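# Upright the enclosure onto its base inside the marked bay

## Task

Turn the enclosure so it rests upright on its base inside the marked bay, never letting it spin quickly. The arms are fixed at these spots (metres, heading in degrees measured counter-clockwise from +x): arm1 at x=-0.99 y=+0.32 z=+0.38 heading -1; arm2 at x=-0.98 y=-0.32 z=+0.37 heading -1; arm3 at x=+0.86 y=+0.00 z=+0.66 heading +178. Finish by releasing it and pulling every arm away; it only counts if the enclosure stays in place without any robot supporting it.

## Robot and tools

Setup. Three identical i2rt Big YAM arms (arm1, arm2, arm3), each with six revolute joints, a two-finger gripper and a wrist camera. arm1 and arm2 stand side by side at x near -0.99 and face +x; arm3 stands opposite at x=+0.86 and faces back toward -x. Two fixed room cameras, cam_high and cam_low, also watch the scene. Each hand reaches roughly 1.0 m from its joint1 axis. Loose objects can occasionally be nudged by an outside push.

Frames. Everything is in one shared scene frame with its origin on the floor and +z upward. The hand point is halfway between the fingertips; the hand z axis runs along the fingers, and the fingers open and close along the hand y axis. Wrist camera poses are derived from reported joint angles, so they carry more error than the room cameras. Calibration lines give K, distortion, T_world_to_cam and pos_world per camera; results list any camera whose numbers changed.

execute_actions. Argument "actions" is a list holding zero or one action. An action is an object keyed by robot name ("arm1", "arm2", "arm3"); each robot has its own separate entry with a "joints" object. Inside, name only the joints you want to set: joint1_rad, joint2_rad ... joint6_rad in radians, and gripper_m in metres. All values are absolute joint targets, not offsets. Ranges: joint1_rad -2.879 to 2.879 (rotates the whole arm about its foot, positive is counter-clockwise seen from above, 0 points along the foot heading); joint2_rad 0 to 3.141 (shoulder; 0 has the upper arm pointing back roughly flat, larger lifts it up and over forward); joint3_rad 0 to 3.019 (elbow; 0 folded, larger opens); joint4_rad -1.692 to 1.57 (hand pitch, positive tilts fingers up); joint5_rad -1.57 to 1.57 (hand yaw, positive toward the arm's right); joint6_rad -2.094 to 2.094 (hand roll, positive clockwise viewed from behind); gripper_m 0 to 0.093 (fingertip gap). Done tolerances: ±0.045, ±0.14, ±0.09, ±0.055, ±0.03, ±0.035 rad and ±0.003 m. Motions in one action start together and may finish at different times; an action is capped at 15 s. Joints you omit may keep driving toward an earlier target. Unknown keys or out-of-range numbers reject the whole call with nothing moving. Optional "cameras": a list from arm1_cam_wrist, arm2_cam_wrist, arm3_cam_wrist, cam_high, cam_low, all; omitted, null or ["all"] gives every camera, [] gives none. An empty actions list just reports state and images.

wait: "seconds" from 0 to 10; commands nothing new and returns state and images. zoom_image: "camera" plus "region" [x0, y0, x1, y1] in pixels of that camera's latest full image, origin top-left, at most 504 by 504. read_manual: optional "section", only "licences"; returns legal text and moves nothing. finished_scene: "scene" integer (1 or 2) ends the current scene irreversibly and reports success; the goal must already hold and stay held. Replying with no tool call ends everything.

Reading results. Each result gives each robot's state (joint_positions, joint torques, hand pose) and images in the order named on the "pictures" line. joint_status tells how each commanded joint ended: reached target, "off_target" (stopped short, maybe still pushing), "contact_stop" or "time_out" (target dropped and joint holds where it is, though a timed-out joint may keep a nearby target and keep pushing; on_its_own lists such joints, where "held at" is the held target, not the position). "joint command not followed" with a "cause:" line means a safety check refused that arm's joint targets (the gripper part still runs); those joints show "not_followed" and may be retried on later actions. A joint carrying a load slowly sags. Very small target changes may not move a joint. Torque readings include offsets, friction and noise, so treat them as rough. "limit_stop_at_motor_heat" means a heat stop, not contact; resend the target. If a result reports a stop, later motion calls in the same reply are skipped.

Cautions. The arms do not halt on contact and can press hard; to relieve a stuck joint, command its reported position. Sustained pushing heats motors: a MOTOR HOT line appears from 85 °C, and at 100 °C that arm goes limp and drops (OVER-TEMPERATURE FAULT). Never squeeze two robots together hard; that fails and ends the run, and the self-collision check ignores fingers, gripper housings and wrist cameras and may react late. Moving from one posture to another can swing the hand along a wide path since joints move at different speeds. Do not knock anything off the work area or onto the floor, avoid drops, slips, slams and hard hits, and keep the enclosure's rotation slow. The robot keeps executing the last command while you think. Fewer seconds of robot motion is better. Grip force is about 50 to 62 N per pad, lower on some grippers. At the end, open the grippers and retract all arms clear of the enclosure.

Each tool is called as name([rows], argument=value, ...), one row to a line, values as JSON.

## Session

execute_actions(actions=[])

Scene clock: 0.00 s.
Joint torques (N m, as the arm reports them, + toward a larger angle): no reading
Motor temperatures (°C, as the motors report them): arm1=[25 25 26 25 22 23] | arm2=[26 25 24 24 23 22] | arm3=[25 22 22 23 23 22]
arm1.joint_positions: joint1_rad=-0.005 joint2_rad=+0.477 joint3_rad=+1.412 joint4_rad=-1.236 joint5_rad=-0.109 joint6_rad=+0.433 gripper_m=+0.095
arm1.joint_status: not commanded
arm1.hand: x=-0.8121 y=+0.3346 z=+0.9810 quat_wxyz=(-0.572, -0.148, -0.790, -0.165) (m; scene frame)
arm2.joint_positions: joint1_rad=-0.021 joint2_rad=+0.597 joint3_rad=+1.322 joint4_rad=-1.486 joint5_rad=+0.083 joint6_rad=+0.171 gripper_m=+0.094
arm2.joint_status: not commanded
arm2.hand: x=-0.7685 y=-0.3387 z=+0.8534 quat_wxyz=(-0.393, -0.108, -0.913, +0.013) (m; scene frame)
arm3.joint_positions: joint1_rad=-0.023 joint2_rad=+0.490 joint3_rad=+1.352 joint4_rad=-1.362 joint5_rad=-0.041 joint6_rad=-0.248 gripper_m=+0.094
arm3.joint_status: not commanded
arm3.hand: x=+0.6781 y=-0.0027 z=+1.2004 quat_wxyz=(-0.067, +0.853, +0.094, -0.508) (m; scene frame)
pictures: arm1_cam_wrist, arm2_cam_wrist, arm3_cam_wrist, cam_high, cam_low
Images, in order (width x height): arm1_cam_wrist 896x504, arm2_cam_wrist 896x504, arm3_cam_wrist 896x504, cam_high 896x504, cam_low 896x504.

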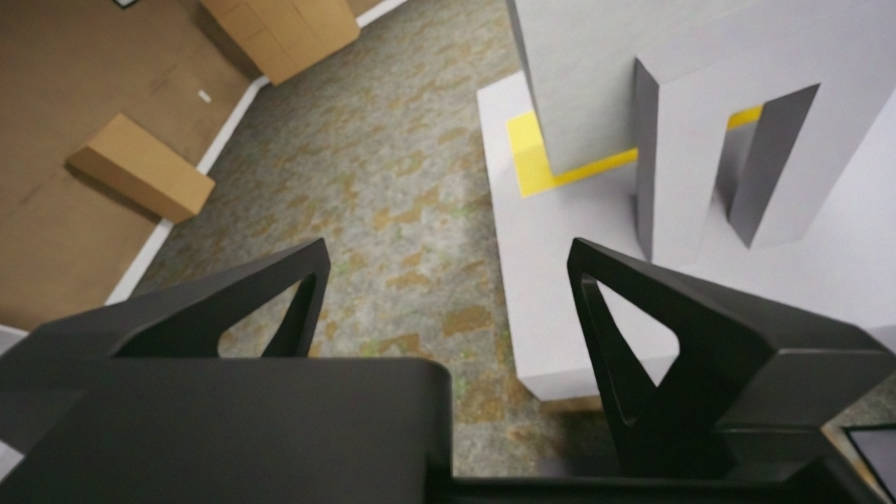

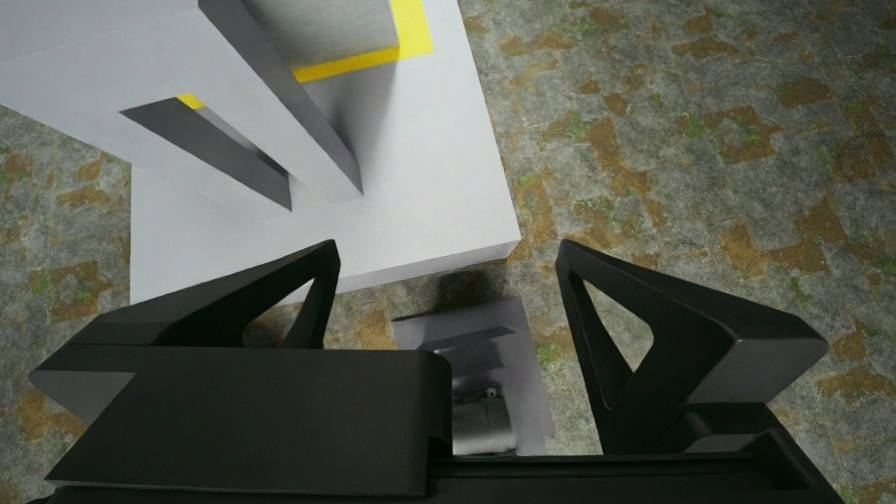

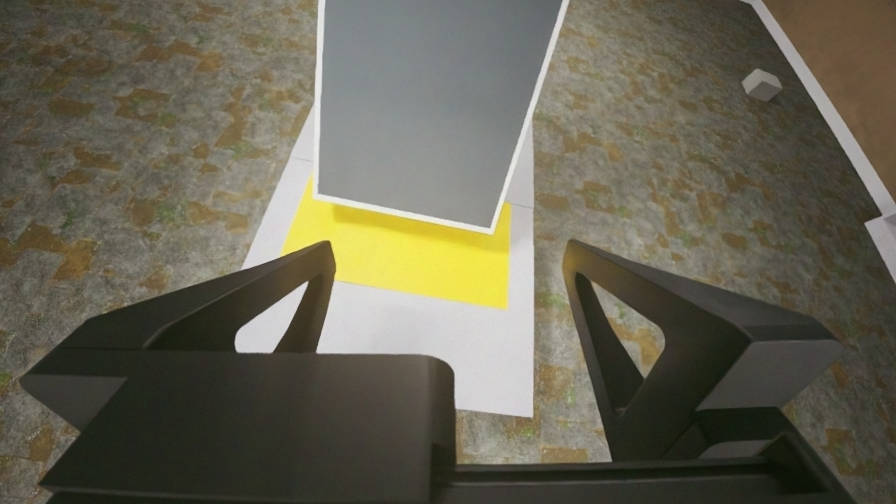

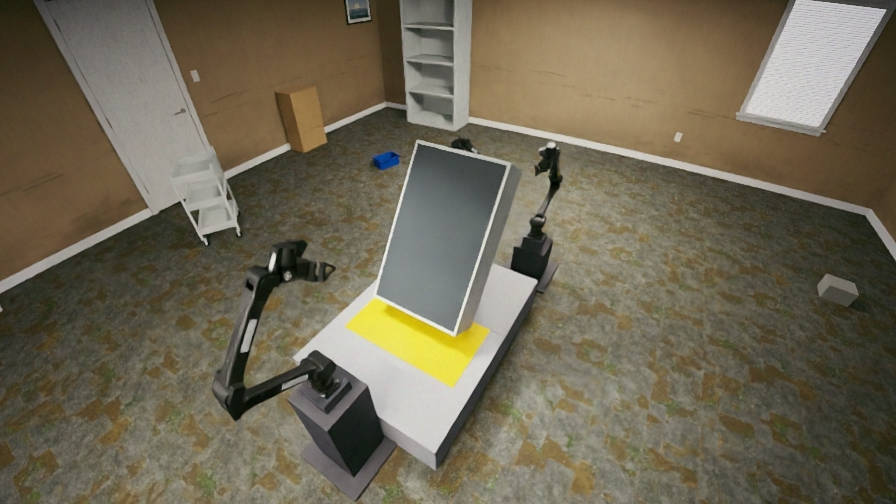

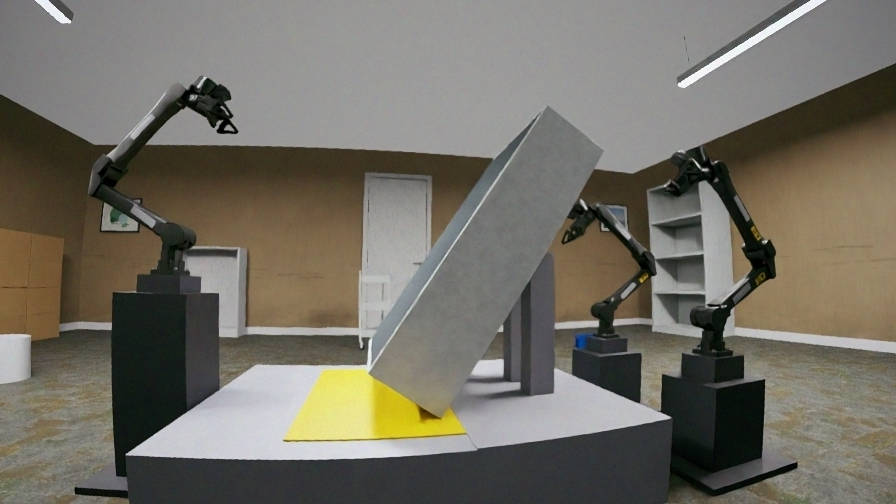

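zoom_image(camera="cam_low", region=[270, 90, 670, 450])

zoom_image(camera="cam_high", region=[330, 120, 580, 400])

Region (270, 90, 670, 450) of cam_low's 896x504 image, scaled by 1.260, with more detail than that image has; it fills the top 454 rows of this view, and the rest is white.

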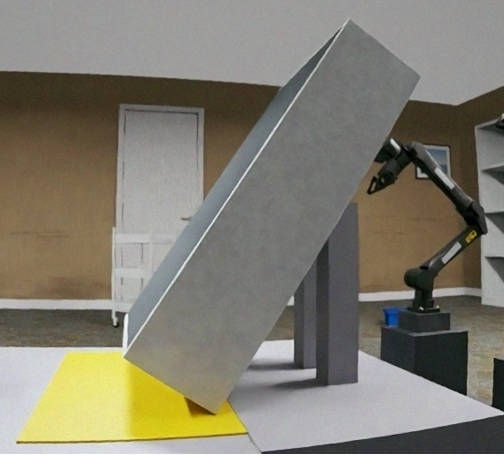

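Region (330, 120, 580, 400) of cam_high's 896x504 image, scaled by 1.800, with more detail than that image has; it fills the left 450 columns of this view, and the rest is white.

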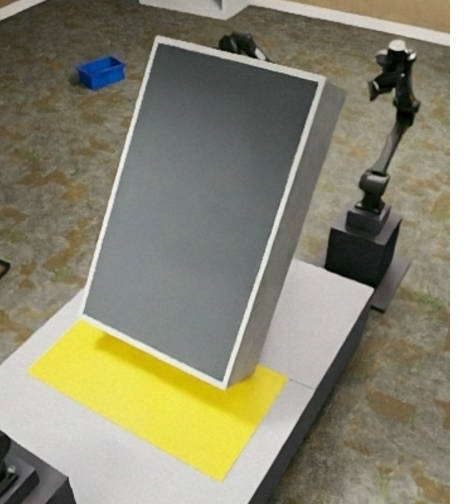

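execute_actions([
  {"arm1":{"joints":{"joint1_rad":-0.217,"joint2_rad":0.9,"joint3_rad":0.767,"joint4_rad":0.3,"joint5_rad":0,"joint6_rad":0,"gripper_m":0}},"arm2":{"joints":{"joint1_rad":0.198,"joint2_rad":0.9,"joint3_rad":0.73,"joint4_rad":0.3,"joint5_rad":0,"joint6_rad":0,"gripper_m":0}},"arm3":{"joints":{"joint1_rad":0.06,"joint2_rad":1.6,"joint3_rad":2.096,"joint4_rad":-0.076,"joint5_rad":0,"joint6_rad":0}}},
], cameras=["cam_low"])

execute_actions([
  {"arm1":{"joints":{"joint2_rad":1.217,"joint3_rad":0.767,"joint4_rad":1.0}},"arm2":{"joints":{"joint2_rad":1.165,"joint3_rad":0.745,"joint4_rad":0.97}},"arm3":{"joints":{"joint2_rad":2.17}}},
])

Scene clock: 80.27 s.
Joint torques (N m, as the arm reports them, + toward a larger angle): arm1=[-1.26 -4.78 10.6   3.08  0.02 -0.13] | arm2=[ 0.01 -5.65  8.31  2.49 -0.15 -0.02] | arm3=[  1.27 -15.25  13.9    2.45   0.11   0.11]
Motor temperatures (°C, as the motors report them): arm1=[25 25 31 26 22 23] | arm2=[26 25 27 25 23 22] | arm3=[25 23 25 24 23 22]
arm1.joint_positions: joint1_rad=-0.212 joint2_rad=+0.897 joint3_rad=+0.753 joint4_rad=+0.282 joint5_rad=-0.002 joint6_rad=+0.009 gripper_m=+0.001
arm1.joint_status: all done
arm1.hand: x=-0.5403 y=+0.2168 z=+0.8300 quat_wxyz=(-0.751, -0.076, -0.651, +0.081) (m; scene frame)
arm2.joint_positions: joint1_rad=+0.193 joint2_rad=+0.915 joint3_rad=+0.732 joint4_rad=+0.279 joint5_rad=+0.002 joint6_rad=+0.014 gripper_m=+0.001
arm2.joint_status: all done
arm2.hand: x=-0.5207 y=-0.2339 z=+0.7934 quat_wxyz=(-0.734, +0.058, -0.673, -0.070) (m; scene frame)
arm3.joint_positions: joint1_rad=+0.049 joint2_rad=+1.598 joint3_rad=+2.050 joint4_rad=-0.096 joint5_rad=-0.003 joint6_rad=-0.011 gripper_m=+0.094
arm3.joint_status: all done
arm3.hand: x=+0.1890 y=-0.0181 z=+1.4217 quat_wxyz=(-0.003, +0.568, +0.013, -0.823) (m; scene frame)
pictures: cam_low
Images, in order (width x height): cam_low 896x504.

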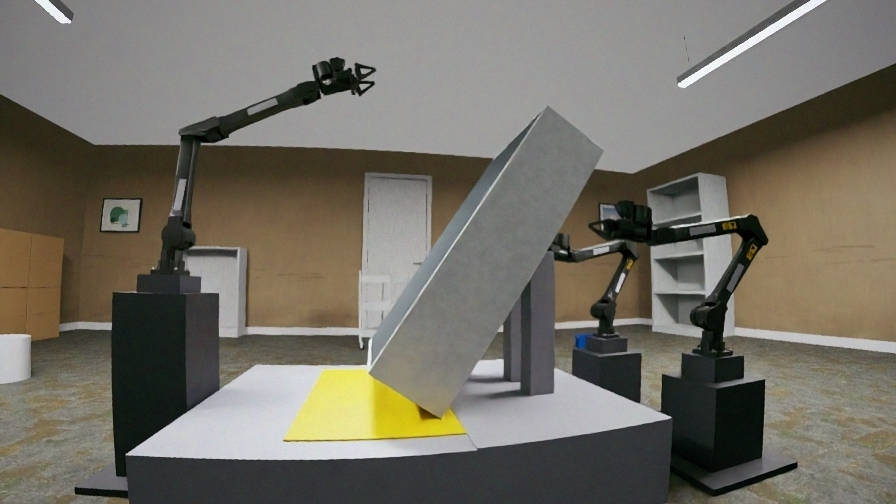

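Scene clock: 82.43 s.
Joint torques (N m, as the arm reports them, + toward a larger angle): arm1=[-0.98 -9.51  9.44  2.55  0.04 -0.16] | arm2=[-0.01 -8.05  8.48  2.06 -0.16 -0.01] | arm3=[  1.38 -25.84  14.91   2.25   0.12   0.12]
Motor temperatures (°C, as the motors report them): arm1=[25 25 31 26 22 23] | arm2=[26 25 27 25 23 22] | arm3=[25 23 25 24 23 22]
arm1.joint_positions: joint1_rad=-0.212 joint2_rad=+1.223 joint3_rad=+0.753 joint4_rad=+0.984 joint5_rad=-0.002 joint6_rad=+0.009 gripper_m=+0.001
arm1.joint_status: all done
arm1.hand: x=-0.4907 y=+0.2054 z=+0.8402 quat_wxyz=(-0.859, -0.058, -0.499, +0.093) (m; scene frame)
arm2.joint_positions: joint1_rad=+0.193 joint2_rad=+1.180 joint3_rad=+0.732 joint4_rad=+0.951 joint5_rad=+0.002 joint6_rad=+0.014 gripper_m=+0.001
arm2.joint_status: all done
arm2.hand: x=-0.4859 y=-0.2273 z=+0.8265 quat_wxyz=(-0.855, +0.044, -0.510, -0.083) (m; scene frame)
arm3.joint_positions: joint1_rad=+0.049 joint2_rad=+2.167 joint3_rad=+2.051 joint4_rad=-0.081 joint5_rad=-0.003 joint6_rad=-0.011 gripper_m=+0.094
arm3.joint_status: all done
arm3.hand: x=-0.0503 y=-0.0149 z=+0.9759 quat_wxyz=(-0.004, +0.772, +0.014, -0.636) (m; scene frame)
pictures: arm1_cam_wrist, arm2_cam_wrist, arm3_cam_wrist, cam_high, cam_low
camera_calibration (this result's frames):
arm1_cam_wrist: T_world_to_cam=[[-0.215532, -0.97646, -0.00849665, 0.101966], [-0.0957169, 0.0297851, -0.994963, 0.789835], [0.971794, -0.213633, -0.0998834, 0.730014], [0, 0, 0, 1]] pos_world=[-0.611846, 0.231996, 0.859639]
arm2_cam_wrist: T_world_to_cam=[[0.20193, -0.979354, -0.00946224, -0.118542], [-0.130613, -0.0173533, -0.991282, 0.757018], [0.970652, 0.201405, -0.131421, 0.748511], [0, 0, 0, 1]] pos_world=[-0.60373, -0.253712, 0.847666]
arm3_cam_wrist: T_world_to_cam=[[-0.01791, 0.999797, 0.00928259, 0.00657753], [0.726052, 0.0193881, -0.687366, 0.714779], [-0.687406, -0.00557106, -0.726252, 0.795196], [0, 0, 0, 1]] pos_world=[0.0277733, -0.0160043, 1.06877]
Images, in order (width x height): arm1_cam_wrist 896x504, arm2_cam_wrist 896x504, arm3_cam_wrist 896x504, cam_high 896x504, cam_low 896x504.

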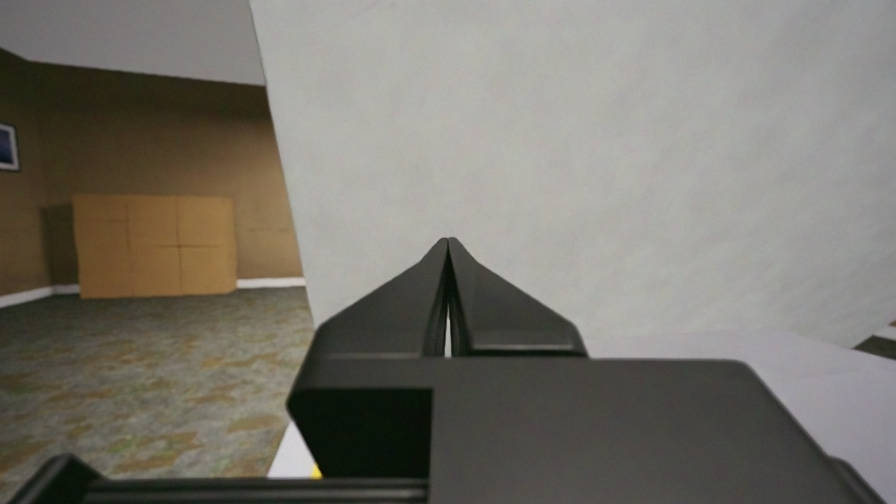

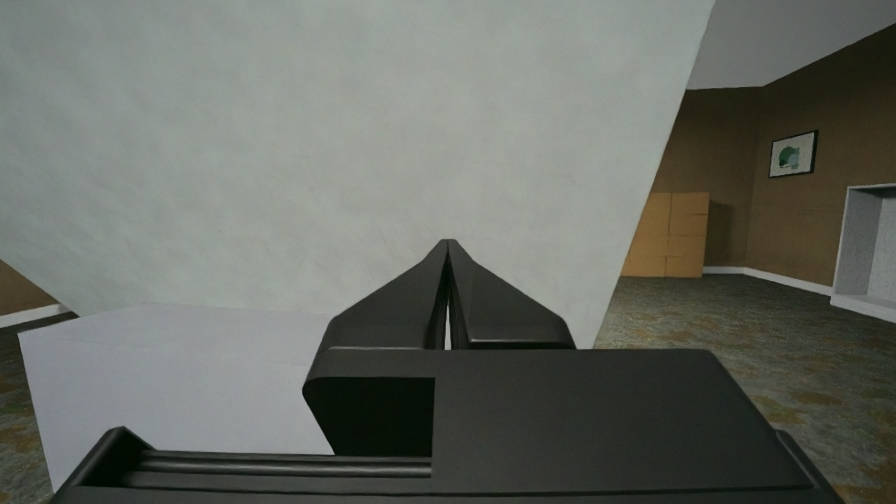

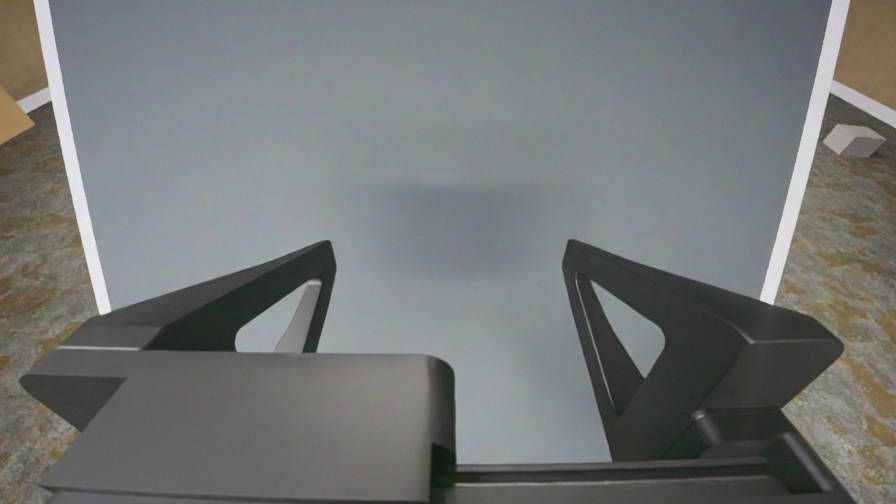

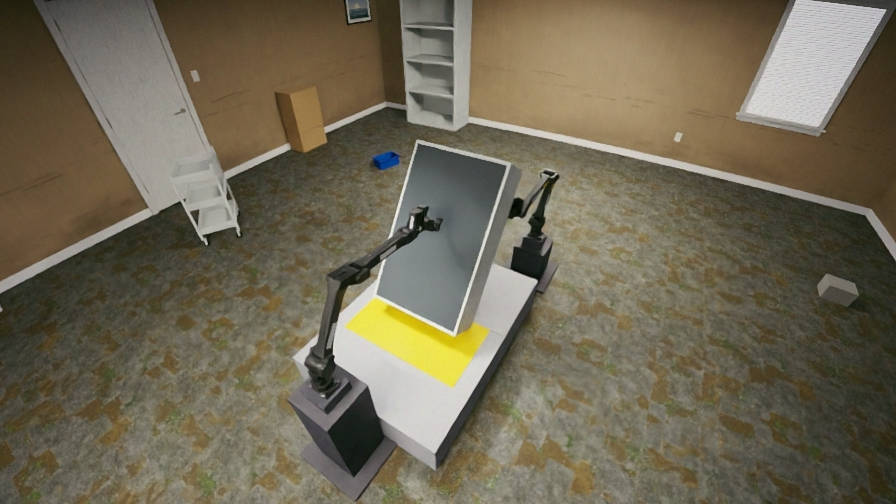

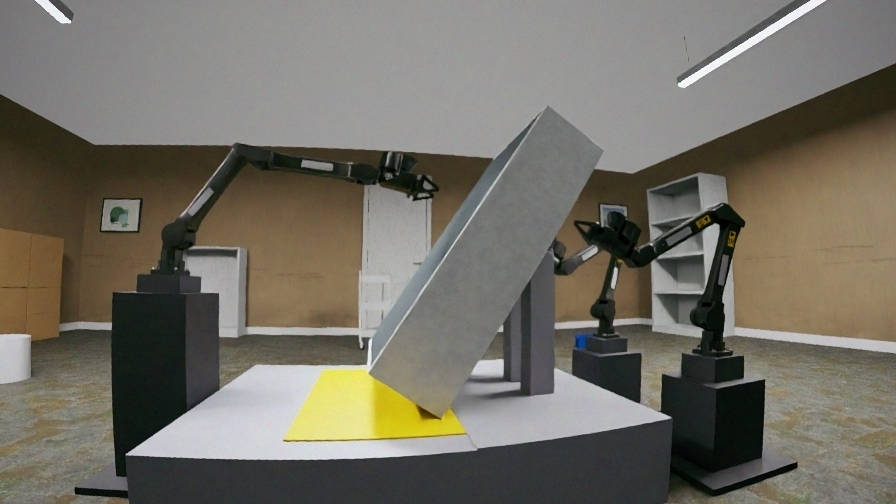

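execute_actions([
  {"arm1":{"joints":{"joint1_rad":-0.214,"joint2_rad":1.254,"joint3_rad":0.9,"joint4_rad":0.88}},"arm2":{"joints":{"joint1_rad":0.159,"joint2_rad":1.18,"joint3_rad":0.885,"joint4_rad":0.82}}},
], cameras=["cam_low"])

execute_actions([
  {"arm1":{"joints":{"joint1_rad":-0.2,"joint2_rad":1.32,"joint3_rad":1.02,"joint4_rad":0.83}},"arm2":{"joints":{"joint1_rad":0.151,"joint2_rad":1.255,"joint3_rad":1.005,"joint4_rad":0.78}}},
], cameras=["cam_low"])

Scene clock: 104.60 s.
Joint torques (N m, as the arm reports them, + toward a larger angle): arm1=[ -0.88 -10.35  11.84   1.64   0.    -0.11] | arm2=[-0.97 -7.41 11.73  0.98 -0.15 -0.01] | arm3=[  1.33 -25.28  14.85   2.36   0.08   0.07]
Motor temperatures (°C, as the motors report them): arm1=[25 25 32 26 22 23] | arm2=[26 26 28 25 23 22] | arm3=[25 25 28 24 23 22]
arm1.joint_positions: joint1_rad=-0.212 joint2_rad=+1.253 joint3_rad=+0.861 joint4_rad=+0.887 joint5_rad=-0.002 joint6_rad=+0.009 gripper_m=+0.001
arm1.joint_status: all done
arm1.hand: x=-0.4653 y=+0.1995 z=+0.8647 quat_wxyz=(-0.855, -0.059, -0.508, +0.092) (m; scene frame)
arm2.joint_positions: joint1_rad=+0.166 joint2_rad=+1.180 joint3_rad=+0.830 joint4_rad=+0.828 joint5_rad=+0.002 joint6_rad=+0.014 gripper_m=+0.001
arm2.joint_status: all done
arm2.hand: x=-0.4664 y=-0.2375 z=+0.8554 quat_wxyz=(-0.850, +0.038, -0.521, -0.071) (m; scene frame)
arm3.joint_positions: joint1_rad=+0.049 joint2_rad=+2.167 joint3_rad=+2.051 joint4_rad=-0.081 joint5_rad=-0.003 joint6_rad=-0.011 gripper_m=+0.094
arm3.joint_status: not commanded
arm3.hand: x=-0.0503 y=-0.0149 z=+0.9759 quat_wxyz=(-0.004, +0.772, +0.014, -0.636) (m; scene frame)
pictures: cam_low
Images, in order (width x height): cam_low 896x504.

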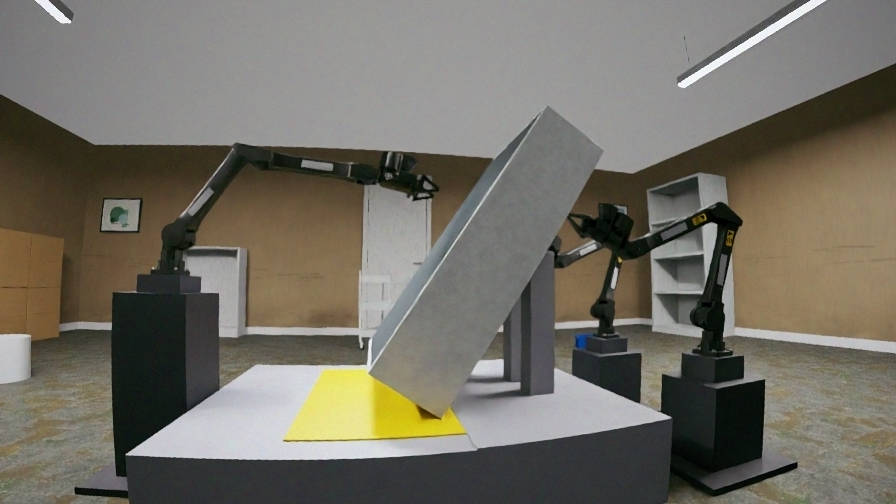

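Scene clock: 106.47 s.
Joint torques (N m, as the arm reports them, + toward a larger angle): arm1=[ 0.36 -8.95 16.21  1.52 -0.06 -0.1 ] | arm2=[-1.19 -6.23 15.55  0.98 -0.07 -0.01] | arm3=[  0.7  -26.05  14.64   2.13   0.09   0.14]
Motor temperatures (°C, as the motors report them): arm1=[25 25 33 26 22 23] | arm2=[26 26 28 25 23 22] | arm3=[25 25 28 24 23 22]
arm1.joint_positions: joint1_rad=-0.210 joint2_rad=+1.299 joint3_rad=+0.927 joint4_rad=+0.840 joint5_rad=+0.001 joint6_rad=+0.009 gripper_m=+0.001
arm1.joint_status: joint3_rad time_out (moved +0.066 of +0.159); the others done
arm1.on_its_own: joint3_rad reads +0.927 and still pushes toward +1.020 since a time_out
arm1.hand: x=-0.4423 y=+0.1952 z=+0.8681 quat_wxyz=(-0.848, -0.061, -0.519, +0.091) (m; scene frame)
arm2.joint_positions: joint1_rad=+0.162 joint2_rad=+1.234 joint3_rad=+0.894 joint4_rad=+0.789 joint5_rad=+0.000 joint6_rad=+0.013 gripper_m=+0.001
arm2.joint_status: joint3_rad time_out (moved +0.065 of +0.175); the others done
arm2.on_its_own: joint3_rad reads +0.894 and still pushes toward +1.005 since a time_out
arm2.hand: x=-0.4415 y=-0.2355 z=+0.8568 quat_wxyz=(-0.842, +0.039, -0.533, -0.069) (m; scene frame)
arm3.joint_positions: joint1_rad=+0.049 joint2_rad=+2.167 joint3_rad=+2.051 joint4_rad=-0.081 joint5_rad=-0.003 joint6_rad=-0.011 gripper_m=+0.094
arm3.joint_status: not commanded
arm3.hand: x=-0.0503 y=-0.0149 z=+0.9759 quat_wxyz=(-0.004, +0.772, +0.014, -0.636) (m; scene frame)
pictures: cam_low
Images, in order (width x height): cam_low 896x504.

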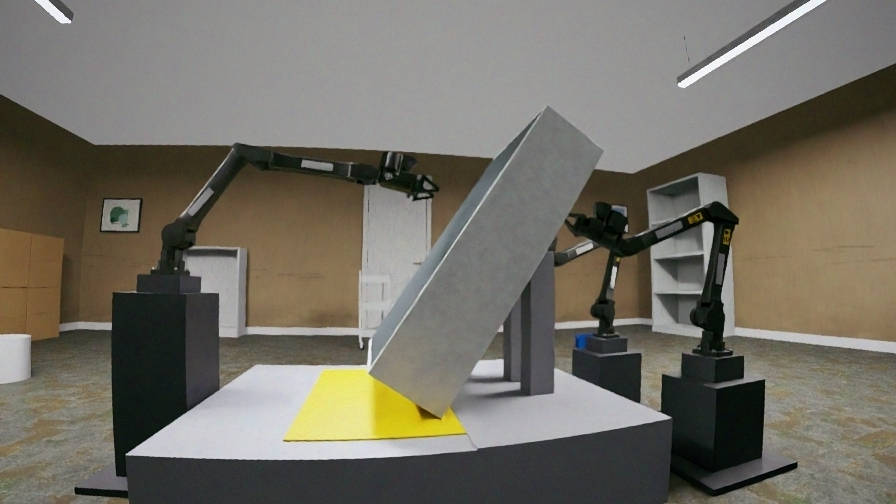

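execute_actions([
  {"arm1":{"joints":{"joint1_rad":-0.195,"joint2_rad":1.39,"joint3_rad":1.09,"joint4_rad":0.82}},"arm2":{"joints":{"joint1_rad":0.147,"joint2_rad":1.33,"joint3_rad":1.07,"joint4_rad":0.77}}},
], cameras=["cam_low"])

Scene clock: 119.60 s.
Joint torques (N m, as the arm reports them, + toward a larger angle): arm1=[ 0.37 -5.98 17.76  1.18 -0.08 -0.08] | arm2=[-1.22 -3.81 15.82  0.55 -0.07  0.  ] | arm3=[  0.11 -25.97  15.05   2.27   0.08   0.04]
Motor temperatures (°C, as the motors report them): arm1=[25 25 39 25 22 23] | arm2=[26 26 32 24 23 22] | arm3=[25 26 29 24 23 22]
arm1.joint_positions: joint1_rad=-0.204 joint2_rad=+1.336 joint3_rad=+0.976 joint4_rad=+0.842 joint5_rad=+0.001 joint6_rad=+0.009 gripper_m=+0.001
arm1.joint_status: joint3_rad time_out (moved +0.049 of +0.163); the others done
arm1.on_its_own: joint3_rad reads +0.976 and still pushes toward +1.089 since a time_out
arm1.hand: x=-0.4277 y=+0.1950 z=+0.8767 quat_wxyz=(-0.852, -0.059, -0.513, +0.089) (m; scene frame)
arm2.joint_positions: joint1_rad=+0.158 joint2_rad=+1.270 joint3_rad=+0.941 joint4_rad=+0.788 joint5_rad=+0.000 joint6_rad=+0.012 gripper_m=+0.001
arm2.joint_status: joint3_rad time_out (moved +0.047 of +0.176); the others done
arm2.on_its_own: joint3_rad reads +0.941 and still pushes toward +1.054 since a time_out
arm2.hand: x=-0.4273 y=-0.2354 z=+0.8648 quat_wxyz=(-0.845, +0.038, -0.529, -0.067) (m; scene frame)
arm3.joint_positions: joint1_rad=+0.049 joint2_rad=+2.167 joint3_rad=+2.051 joint4_rad=-0.081 joint5_rad=-0.003 joint6_rad=-0.011 gripper_m=+0.094
arm3.joint_status: not commanded
arm3.hand: x=-0.0503 y=-0.0149 z=+0.9759 quat_wxyz=(-0.004, +0.772, +0.014, -0.636) (m; scene frame)
pictures: cam_low
Images, in order (width x height): cam_low 896x504.

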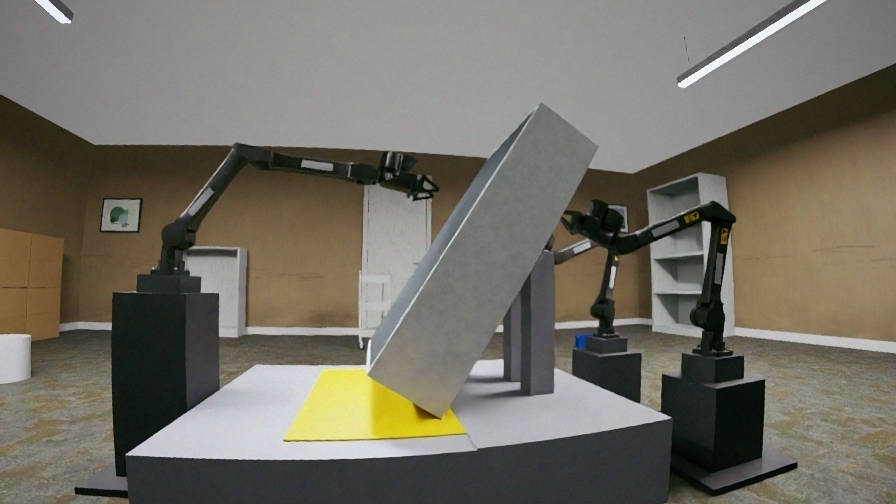

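execute_actions([
  {"arm1":{"joints":{"joint1_rad":-0.185,"joint2_rad":1.465,"joint3_rad":1.21,"joint4_rad":0.77}},"arm2":{"joints":{"joint1_rad":0.14,"joint2_rad":1.41,"joint3_rad":1.19,"joint4_rad":0.725}}},
], cameras=["cam_low"])

Scene clock: 126.27 s.
Joint torques (N m, as the arm reports them, + toward a larger angle): arm1=[ -0.52 -10.86  14.84   1.06  -0.02  -0.1 ] | arm2=[-1.31 -8.87 14.76  0.84  0.03  0.01] | arm3=[  0.56 -26.38  14.82   2.42   0.08   0.09]
Motor temperatures (°C, as the motors report them): arm1=[25 25 41 25 22 23] | arm2=[26 26 33 24 23 22] | arm3=[25 26 29 24 23 22]
arm1.joint_positions: joint1_rad=-0.190 joint2_rad=+1.431 joint3_rad=+1.136 joint4_rad=+0.789 joint5_rad=-0.001 joint6_rad=+0.009 gripper_m=+0.001
arm1.joint_status: all done
arm1.hand: x=-0.3836 y=+0.1947 z=+0.9033 quat_wxyz=(-0.855, -0.054, -0.508, +0.083) (m; scene frame)
arm2.joint_positions: joint1_rad=+0.152 joint2_rad=+1.389 joint3_rad=+1.093 joint4_rad=+0.737 joint5_rad=-0.002 joint6_rad=+0.012 gripper_m=+0.001
arm2.joint_status: joint3_rad time_out (moved +0.151 of +0.249); the others done
arm2.on_its_own: joint3_rad reads +1.093 and still pushes toward +1.190 since a time_out
arm2.hand: x=-0.3758 y=-0.2311 z=+0.8751 quat_wxyz=(-0.840, +0.038, -0.537, -0.064) (m; scene frame)
arm3.joint_positions: joint1_rad=+0.049 joint2_rad=+2.167 joint3_rad=+2.051 joint4_rad=-0.081 joint5_rad=-0.003 joint6_rad=-0.011 gripper_m=+0.094
arm3.joint_status: not commanded
arm3.hand: x=-0.0503 y=-0.0149 z=+0.9759 quat_wxyz=(-0.004, +0.772, +0.014, -0.636) (m; scene frame)
pictures: cam_low
Images, in order (width x height): cam_low 896x504.

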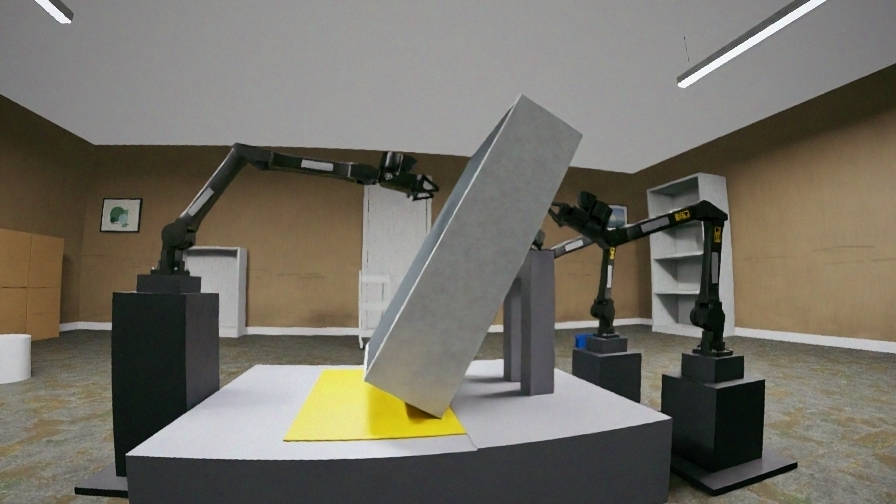

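execute_actions([
  {"arm1":{"joints":{"joint1_rad":-0.174,"joint2_rad":1.54,"joint3_rad":1.33,"joint4_rad":0.72}},"arm2":{"joints":{"joint1_rad":0.13,"joint2_rad":1.48,"joint3_rad":1.31,"joint4_rad":0.68}}},
], cameras=["cam_low"])

Scene clock: 131.53 s.
Joint torques (N m, as the arm reports them, + toward a larger angle): arm1=[ -0.5  -12.34  13.81   1.31   0.    -0.09] | arm2=[ -1.41 -10.45  14.44   0.98   0.03   0.01] | arm3=[  1.48 -26.04  15.03   2.54   0.02   0.03]
Motor temperatures (°C, as the motors report them): arm1=[25 25 42 25 22 23] | arm2=[26 26 34 24 23 22] | arm3=[25 26 29 24 23 22]
arm1.joint_positions: joint1_rad=-0.179 joint2_rad=+1.512 joint3_rad=+1.270 joint4_rad=+0.737 joint5_rad=+0.000 joint6_rad=+0.009 gripper_m=+0.001
arm1.joint_status: all done
arm1.hand: x=-0.3470 y=+0.1939 z=+0.9207 quat_wxyz=(-0.856, -0.052, -0.508, +0.079) (m; scene frame)
arm2.joint_positions: joint1_rad=+0.144 joint2_rad=+1.465 joint3_rad=+1.219 joint4_rad=+0.689 joint5_rad=-0.002 joint6_rad=+0.012 gripper_m=+0.001
arm2.joint_status: joint3_rad time_out (moved +0.127 of +0.217); the others done
arm2.on_its_own: joint3_rad reads +1.219 and still pushes toward +1.310 since a time_out
arm2.hand: x=-0.3413 y=-0.2315 z=+0.8933 quat_wxyz=(-0.841, +0.036, -0.536, -0.061) (m; scene frame)
arm3.joint_positions: joint1_rad=+0.049 joint2_rad=+2.167 joint3_rad=+2.051 joint4_rad=-0.081 joint5_rad=-0.003 joint6_rad=-0.011 gripper_m=+0.094
arm3.joint_status: not commanded
arm3.hand: x=-0.0503 y=-0.0149 z=+0.9759 quat_wxyz=(-0.004, +0.772, +0.014, -0.636) (m; scene frame)
pictures: cam_low
Images, in order (width x height): cam_low 896x504.

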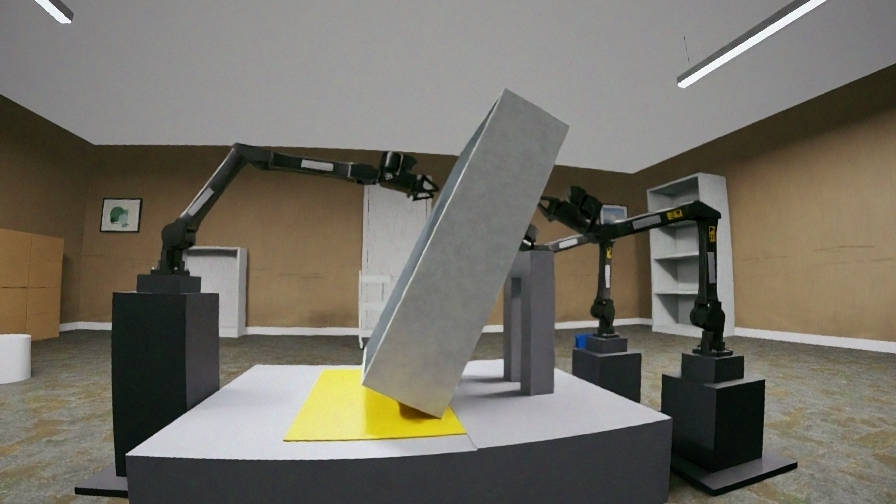

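execute_actions([
  {"arm1":{"joints":{"joint1_rad":-0.166,"joint2_rad":1.6,"joint3_rad":1.43,"joint4_rad":0.68}},"arm2":{"joints":{"joint1_rad":0.125,"joint2_rad":1.54,"joint3_rad":1.405,"joint4_rad":0.645}}},
], cameras=["cam_low","arm3_cam_wrist"])

Scene clock: 136.43 s.
Joint torques (N m, as the arm reports them, + toward a larger angle): arm1=[ -0.57 -12.59  13.55   1.2   -0.04  -0.12] | arm2=[ -1.31 -11.39  14.23   0.98   0.03   0.01] | arm3=[  1.19 -25.96  14.85   2.45  -0.18   0.06]
Motor temperatures (°C, as the motors report them): arm1=[25 25 42 25 22 23] | arm2=[26 26 34 24 23 22] | arm3=[25 26 29 24 23 22]
arm1.joint_positions: joint1_rad=-0.173 joint2_rad=+1.575 joint3_rad=+1.374 joint4_rad=+0.696 joint5_rad=+0.000 joint6_rad=+0.009 gripper_m=+0.001
arm1.joint_status: all done
arm1.hand: x=-0.3191 y=+0.1932 z=+0.9325 quat_wxyz=(-0.856, -0.050, -0.508, +0.076) (m; scene frame)
arm2.joint_positions: joint1_rad=+0.138 joint2_rad=+1.525 joint3_rad=+1.317 joint4_rad=+0.653 joint5_rad=-0.002 joint6_rad=+0.012 gripper_m=+0.001
arm2.joint_status: all done
arm2.hand: x=-0.3151 y=-0.2315 z=+0.9053 quat_wxyz=(-0.842, +0.034, -0.535, -0.058) (m; scene frame)
arm3.joint_positions: joint1_rad=+0.050 joint2_rad=+2.167 joint3_rad=+2.052 joint4_rad=-0.081 joint5_rad=+0.001 joint6_rad=-0.010 gripper_m=+0.094
arm3.joint_status: not commanded
arm3.hand: x=-0.0503 y=-0.0148 z=+0.9767 quat_wxyz=(-0.005, +0.771, +0.013, -0.636) (m; scene frame)
pictures: arm3_cam_wrist, cam_low
camera_calibration (this result's frames):
arm3_cam_wrist: T_world_to_cam=[[-0.014039, 0.999857, 0.00941747, 0.00655343], [0.725298, 0.0166663, -0.688233, 0.716105], [-0.688292, -0.00283162, -0.725429, 0.79498], [0, 0, 0, 1]] pos_world=[0.0278804, -0.0162362, 1.06949]
Images, in order (width x height): arm3_cam_wrist 896x504, cam_low 896x504.

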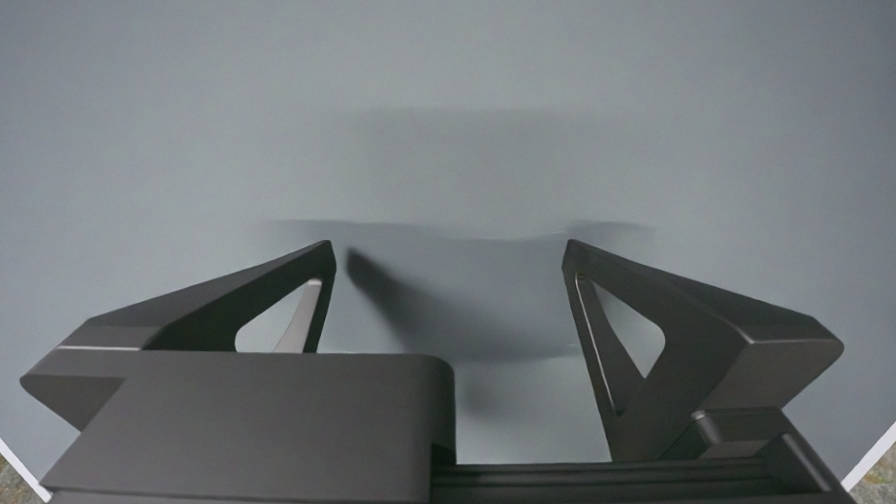

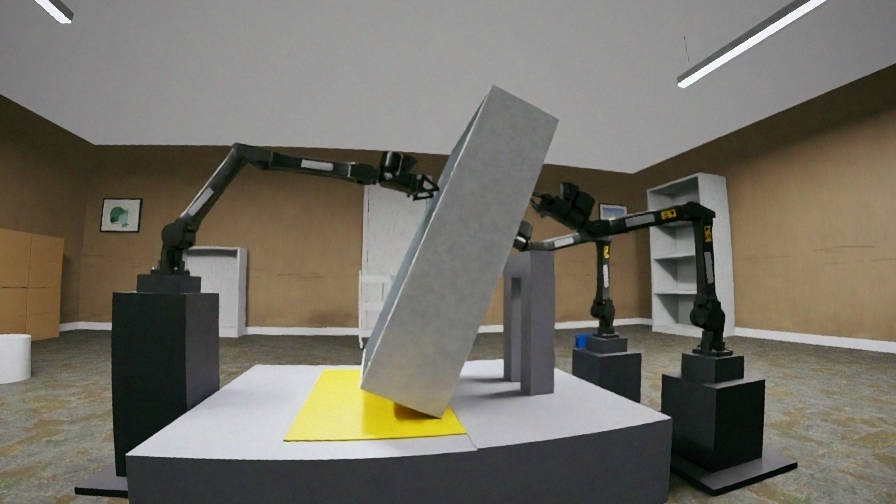

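execute_actions([
  {"arm1":{"joints":{"joint1_rad":-0.157,"joint2_rad":1.69,"joint3_rad":1.573,"joint4_rad":0.625}},"arm2":{"joints":{"joint1_rad":0.119,"joint2_rad":1.63,"joint3_rad":1.54,"joint4_rad":0.595}},"arm3":{"joints":{"joint2_rad":2.035,"joint3_rad":1.87,"joint4_rad":0.01,"joint5_rad":0.025}}},
], cameras=["cam_low","arm3_cam_wrist"])

Scene clock: 145.07 s.
Joint torques (N m, as the arm reports them, + toward a larger angle): arm1=[ -0.48 -17.31  12.8    1.9   -0.04  -0.08] | arm2=[ -1.29 -13.17  13.01   1.3    0.02   0.01] | arm3=[  1.05 -23.01  11.49   2.98  -0.16   0.  ]
Motor temperatures (°C, as the motors report them): arm1=[25 26 42 25 22 23] | arm2=[26 26 34 24 23 22] | arm3=[25 27 29 24 23 22]
arm1.joint_positions: joint1_rad=-0.164 joint2_rad=+1.685 joint3_rad=+1.526 joint4_rad=+0.628 joint5_rad=+0.000 joint6_rad=+0.009 gripper_m=+0.001
arm1.joint_status: all done
arm1.hand: x=-0.2719 y=+0.1907 z=+0.9328 quat_wxyz=(-0.850, -0.049, -0.520, +0.072) (m; scene frame)
arm2.joint_positions: joint1_rad=+0.129 joint2_rad=+1.620 joint3_rad=+1.471 joint4_rad=+0.596 joint5_rad=-0.002 joint6_rad=+0.012 gripper_m=+0.001
arm2.joint_status: all done
arm2.hand: x=-0.2744 y=-0.2330 z=+0.9204 quat_wxyz=(-0.843, +0.032, -0.535, -0.054) (m; scene frame)
arm3.joint_positions: joint1_rad=+0.050 joint2_rad=+2.027 joint3_rad=+1.867 joint4_rad=-0.015 joint5_rad=+0.027 joint6_rad=-0.008 gripper_m=+0.094
arm3.joint_status: all done
arm3.hand: x=-0.0078 y=-0.0102 z=+1.0001 quat_wxyz=(-0.014, +0.764, +0.003, -0.645) (m; scene frame)
pictures: arm3_cam_wrist, cam_low
camera_calibration (this result's frames):
arm3_cam_wrist: T_world_to_cam=[[0.0114495, 0.999868, 0.0115142, 0.000431386], [0.709822, -0.0000167383, -0.704381, 0.71711], [-0.704288, 0.0162378, -0.709729, 0.825631], [0, 0, 0, 1]] pos_world=[0.0724563, -0.0138258, 1.09109]
Images, in order (width x height): arm3_cam_wrist 896x504, cam_low 896x504.

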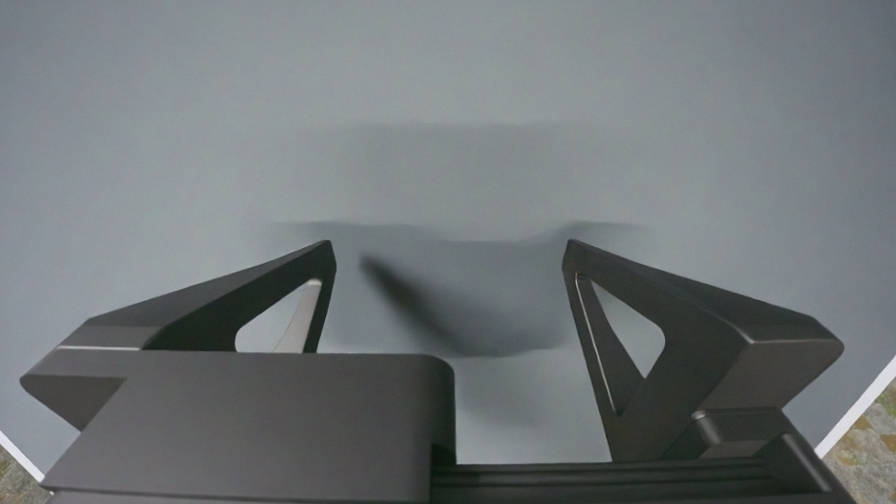

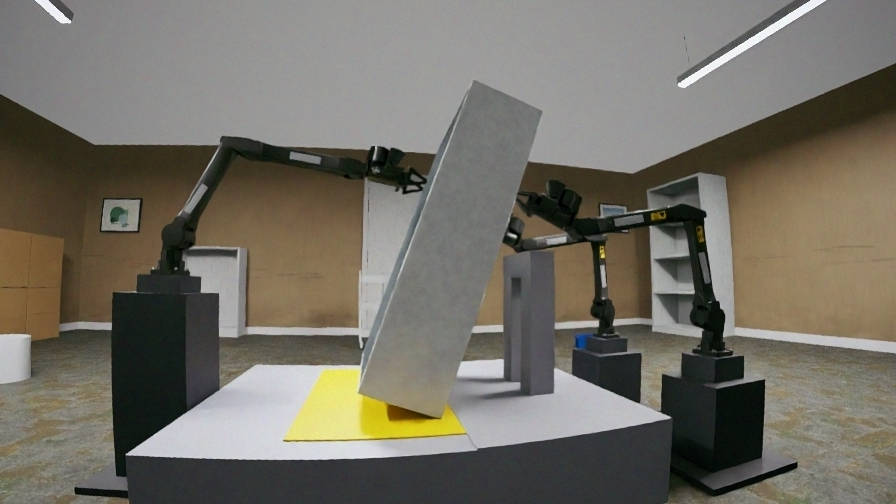

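execute_actions([
  {"arm1":{"joints":{"joint1_rad":-0.15,"joint2_rad":1.765,"joint3_rad":1.7,"joint4_rad":0.575}},"arm2":{"joints":{"joint1_rad":0.114,"joint2_rad":1.715,"joint3_rad":1.675,"joint4_rad":0.55}},"arm3":{"joints":{"joint2_rad":2.005,"joint3_rad":2.045,"joint4_rad":-0.095}}},
], cameras=["cam_low","arm3_cam_wrist"])

Scene clock: 164.30 s.
Joint torques (N m, as the arm reports them, + toward a larger angle): arm1=[  0.03 -18.46  13.41   1.75  -0.03  -0.13] | arm2=[ -1.19 -14.55  13.55   1.05  -0.06   0.01] | arm3=[  0.14 -22.04  14.65   1.82  -0.17  -0.02]
Motor temperatures (°C, as the motors report them): arm1=[25 27 42 25 22 23] | arm2=[26 26 34 24 23 22] | arm3=[25 27 28 24 23 22]
arm1.joint_positions: joint1_rad=-0.158 joint2_rad=+1.757 joint3_rad=+1.647 joint4_rad=+0.581 joint5_rad=+0.000 joint6_rad=+0.008 gripper_m=+0.001
arm1.joint_status: all done
arm1.hand: x=-0.2431 y=+0.1901 z=+0.9430 quat_wxyz=(-0.851, -0.047, -0.519, +0.069) (m; scene frame)
arm2.joint_positions: joint1_rad=+0.124 joint2_rad=+1.704 joint3_rad=+1.601 joint4_rad=+0.557 joint5_rad=+0.000 joint6_rad=+0.012 gripper_m=+0.001
arm2.joint_status: all done
arm2.hand: x=-0.2417 y=-0.2328 z=+0.9309 quat_wxyz=(-0.845, +0.029, -0.532, -0.052) (m; scene frame)
arm3.joint_positions: joint1_rad=+0.053 joint2_rad=+1.988 joint3_rad=+2.004 joint4_rad=-0.096 joint5_rad=+0.028 joint6_rad=-0.001 gripper_m=+0.094
arm3.joint_status: all done
arm3.hand: x=-0.0030 y=-0.0138 z=+1.0979 quat_wxyz=(-0.010, +0.733, +0.001, -0.680) (m; scene frame)
pictures: arm3_cam_wrist, cam_low
camera_calibration (this result's frames):
arm3_cam_wrist: T_world_to_cam=[[0.0101753, 0.999946, 0.00219289, 0.0131173], [0.640349, -0.00483173, -0.768069, 0.852313], [-0.768017, 0.00921958, -0.640363, 0.822025], [0, 0, 0, 1]] pos_world=[0.0854182, -0.0165771, 1.181]
Images, in order (width x height): arm3_cam_wrist 896x504, cam_low 896x504.

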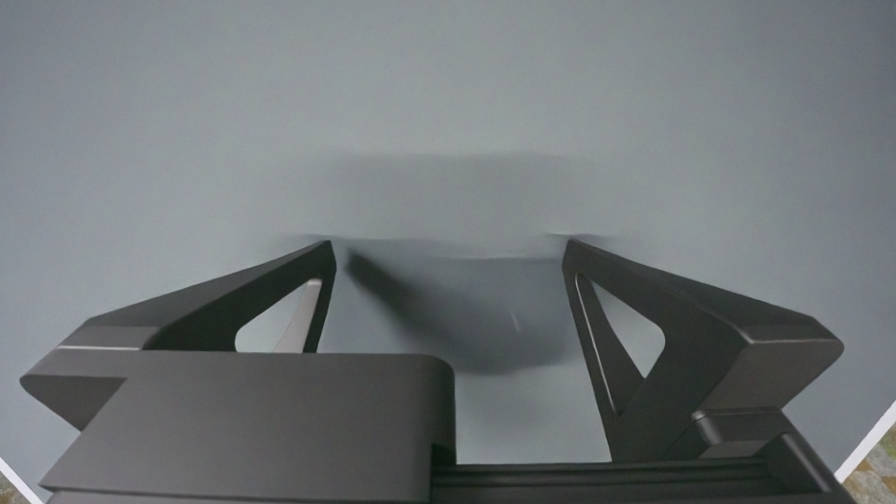

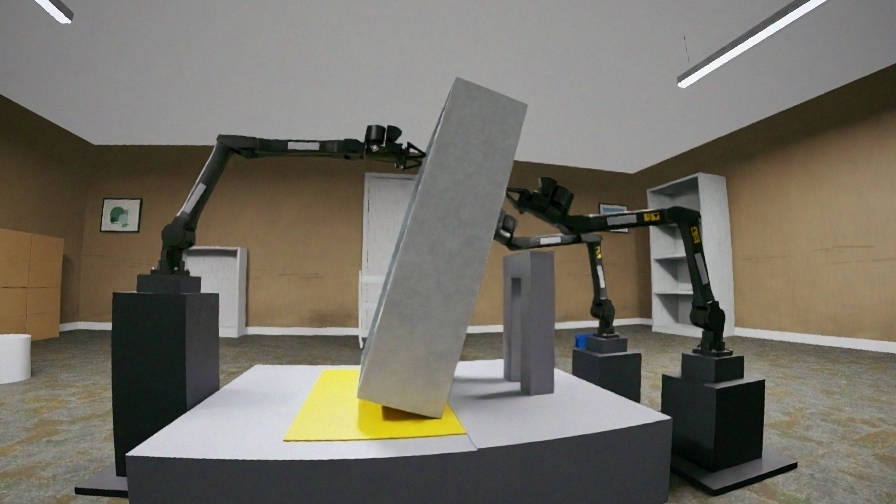

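execute_actions([
  {"arm1":{"joints":{"joint2_rad":1.815,"joint3_rad":1.79,"joint4_rad":0.54}},"arm2":{"joints":{"joint2_rad":1.765,"joint3_rad":1.765,"joint4_rad":0.515}},"arm3":{"joints":{"joint2_rad":1.93,"joint3_rad":1.86,"joint4_rad":-0.04}}},
], cameras=["cam_low"])

Scene clock: 169.67 s.
Joint torques (N m, as the arm reports them, + toward a larger angle): arm1=[  0.28 -19.83  13.56   1.79  -0.03  -0.15] | arm2=[ -0.88 -15.42  13.6    1.07  -0.08   0.01] | arm3=[  0.64 -18.15  11.87   2.96  -0.31  -0.04]
Motor temperatures (°C, as the motors report them): arm1=[25 27 42 25 22 23] | arm2=[26 26 34 24 23 22] | arm3=[25 27 29 24 23 22]
arm1.joint_positions: joint1_rad=-0.158 joint2_rad=+1.805 joint3_rad=+1.737 joint4_rad=+0.547 joint5_rad=+0.000 joint6_rad=+0.008 gripper_m=+0.001
arm1.joint_status: all done
arm1.hand: x=-0.2256 y=+0.1871 z=+0.9533 quat_wxyz=(-0.852, -0.047, -0.516, +0.069) (m; scene frame)
arm2.joint_positions: joint1_rad=+0.123 joint2_rad=+1.756 joint3_rad=+1.690 joint4_rad=+0.522 joint5_rad=+0.000 joint6_rad=+0.012 gripper_m=+0.001
arm2.joint_status: all done
arm2.hand: x=-0.2216 y=-0.2317 z=+0.9385 quat_wxyz=(-0.845, +0.029, -0.531, -0.051) (m; scene frame)
arm3.joint_positions: joint1_rad=+0.054 joint2_rad=+1.891 joint3_rad=+1.854 joint4_rad=-0.058 joint5_rad=+0.031 joint6_rad=-0.001 gripper_m=+0.094
arm3.joint_status: all done
arm3.hand: x=+0.0295 y=-0.0138 z=+1.0934 quat_wxyz=(-0.011, +0.738, +0.001, -0.674) (m; scene frame)
pictures: cam_low
Images, in order (width x height): cam_low 896x504.

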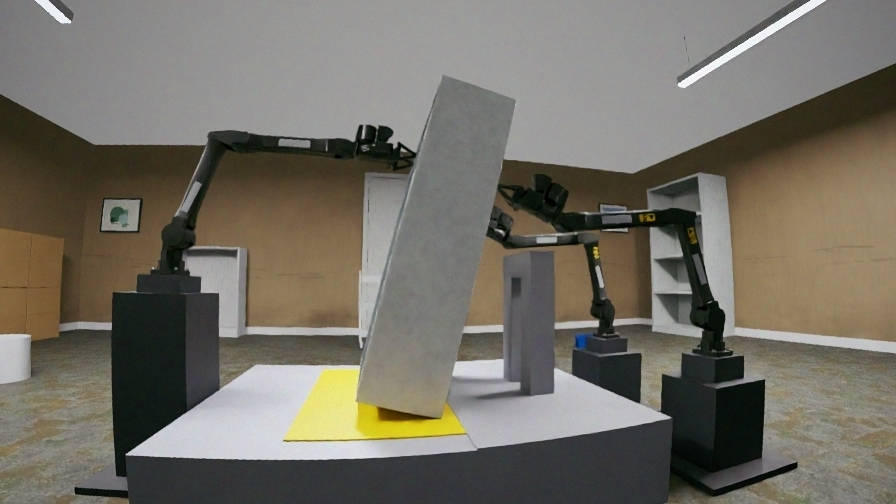

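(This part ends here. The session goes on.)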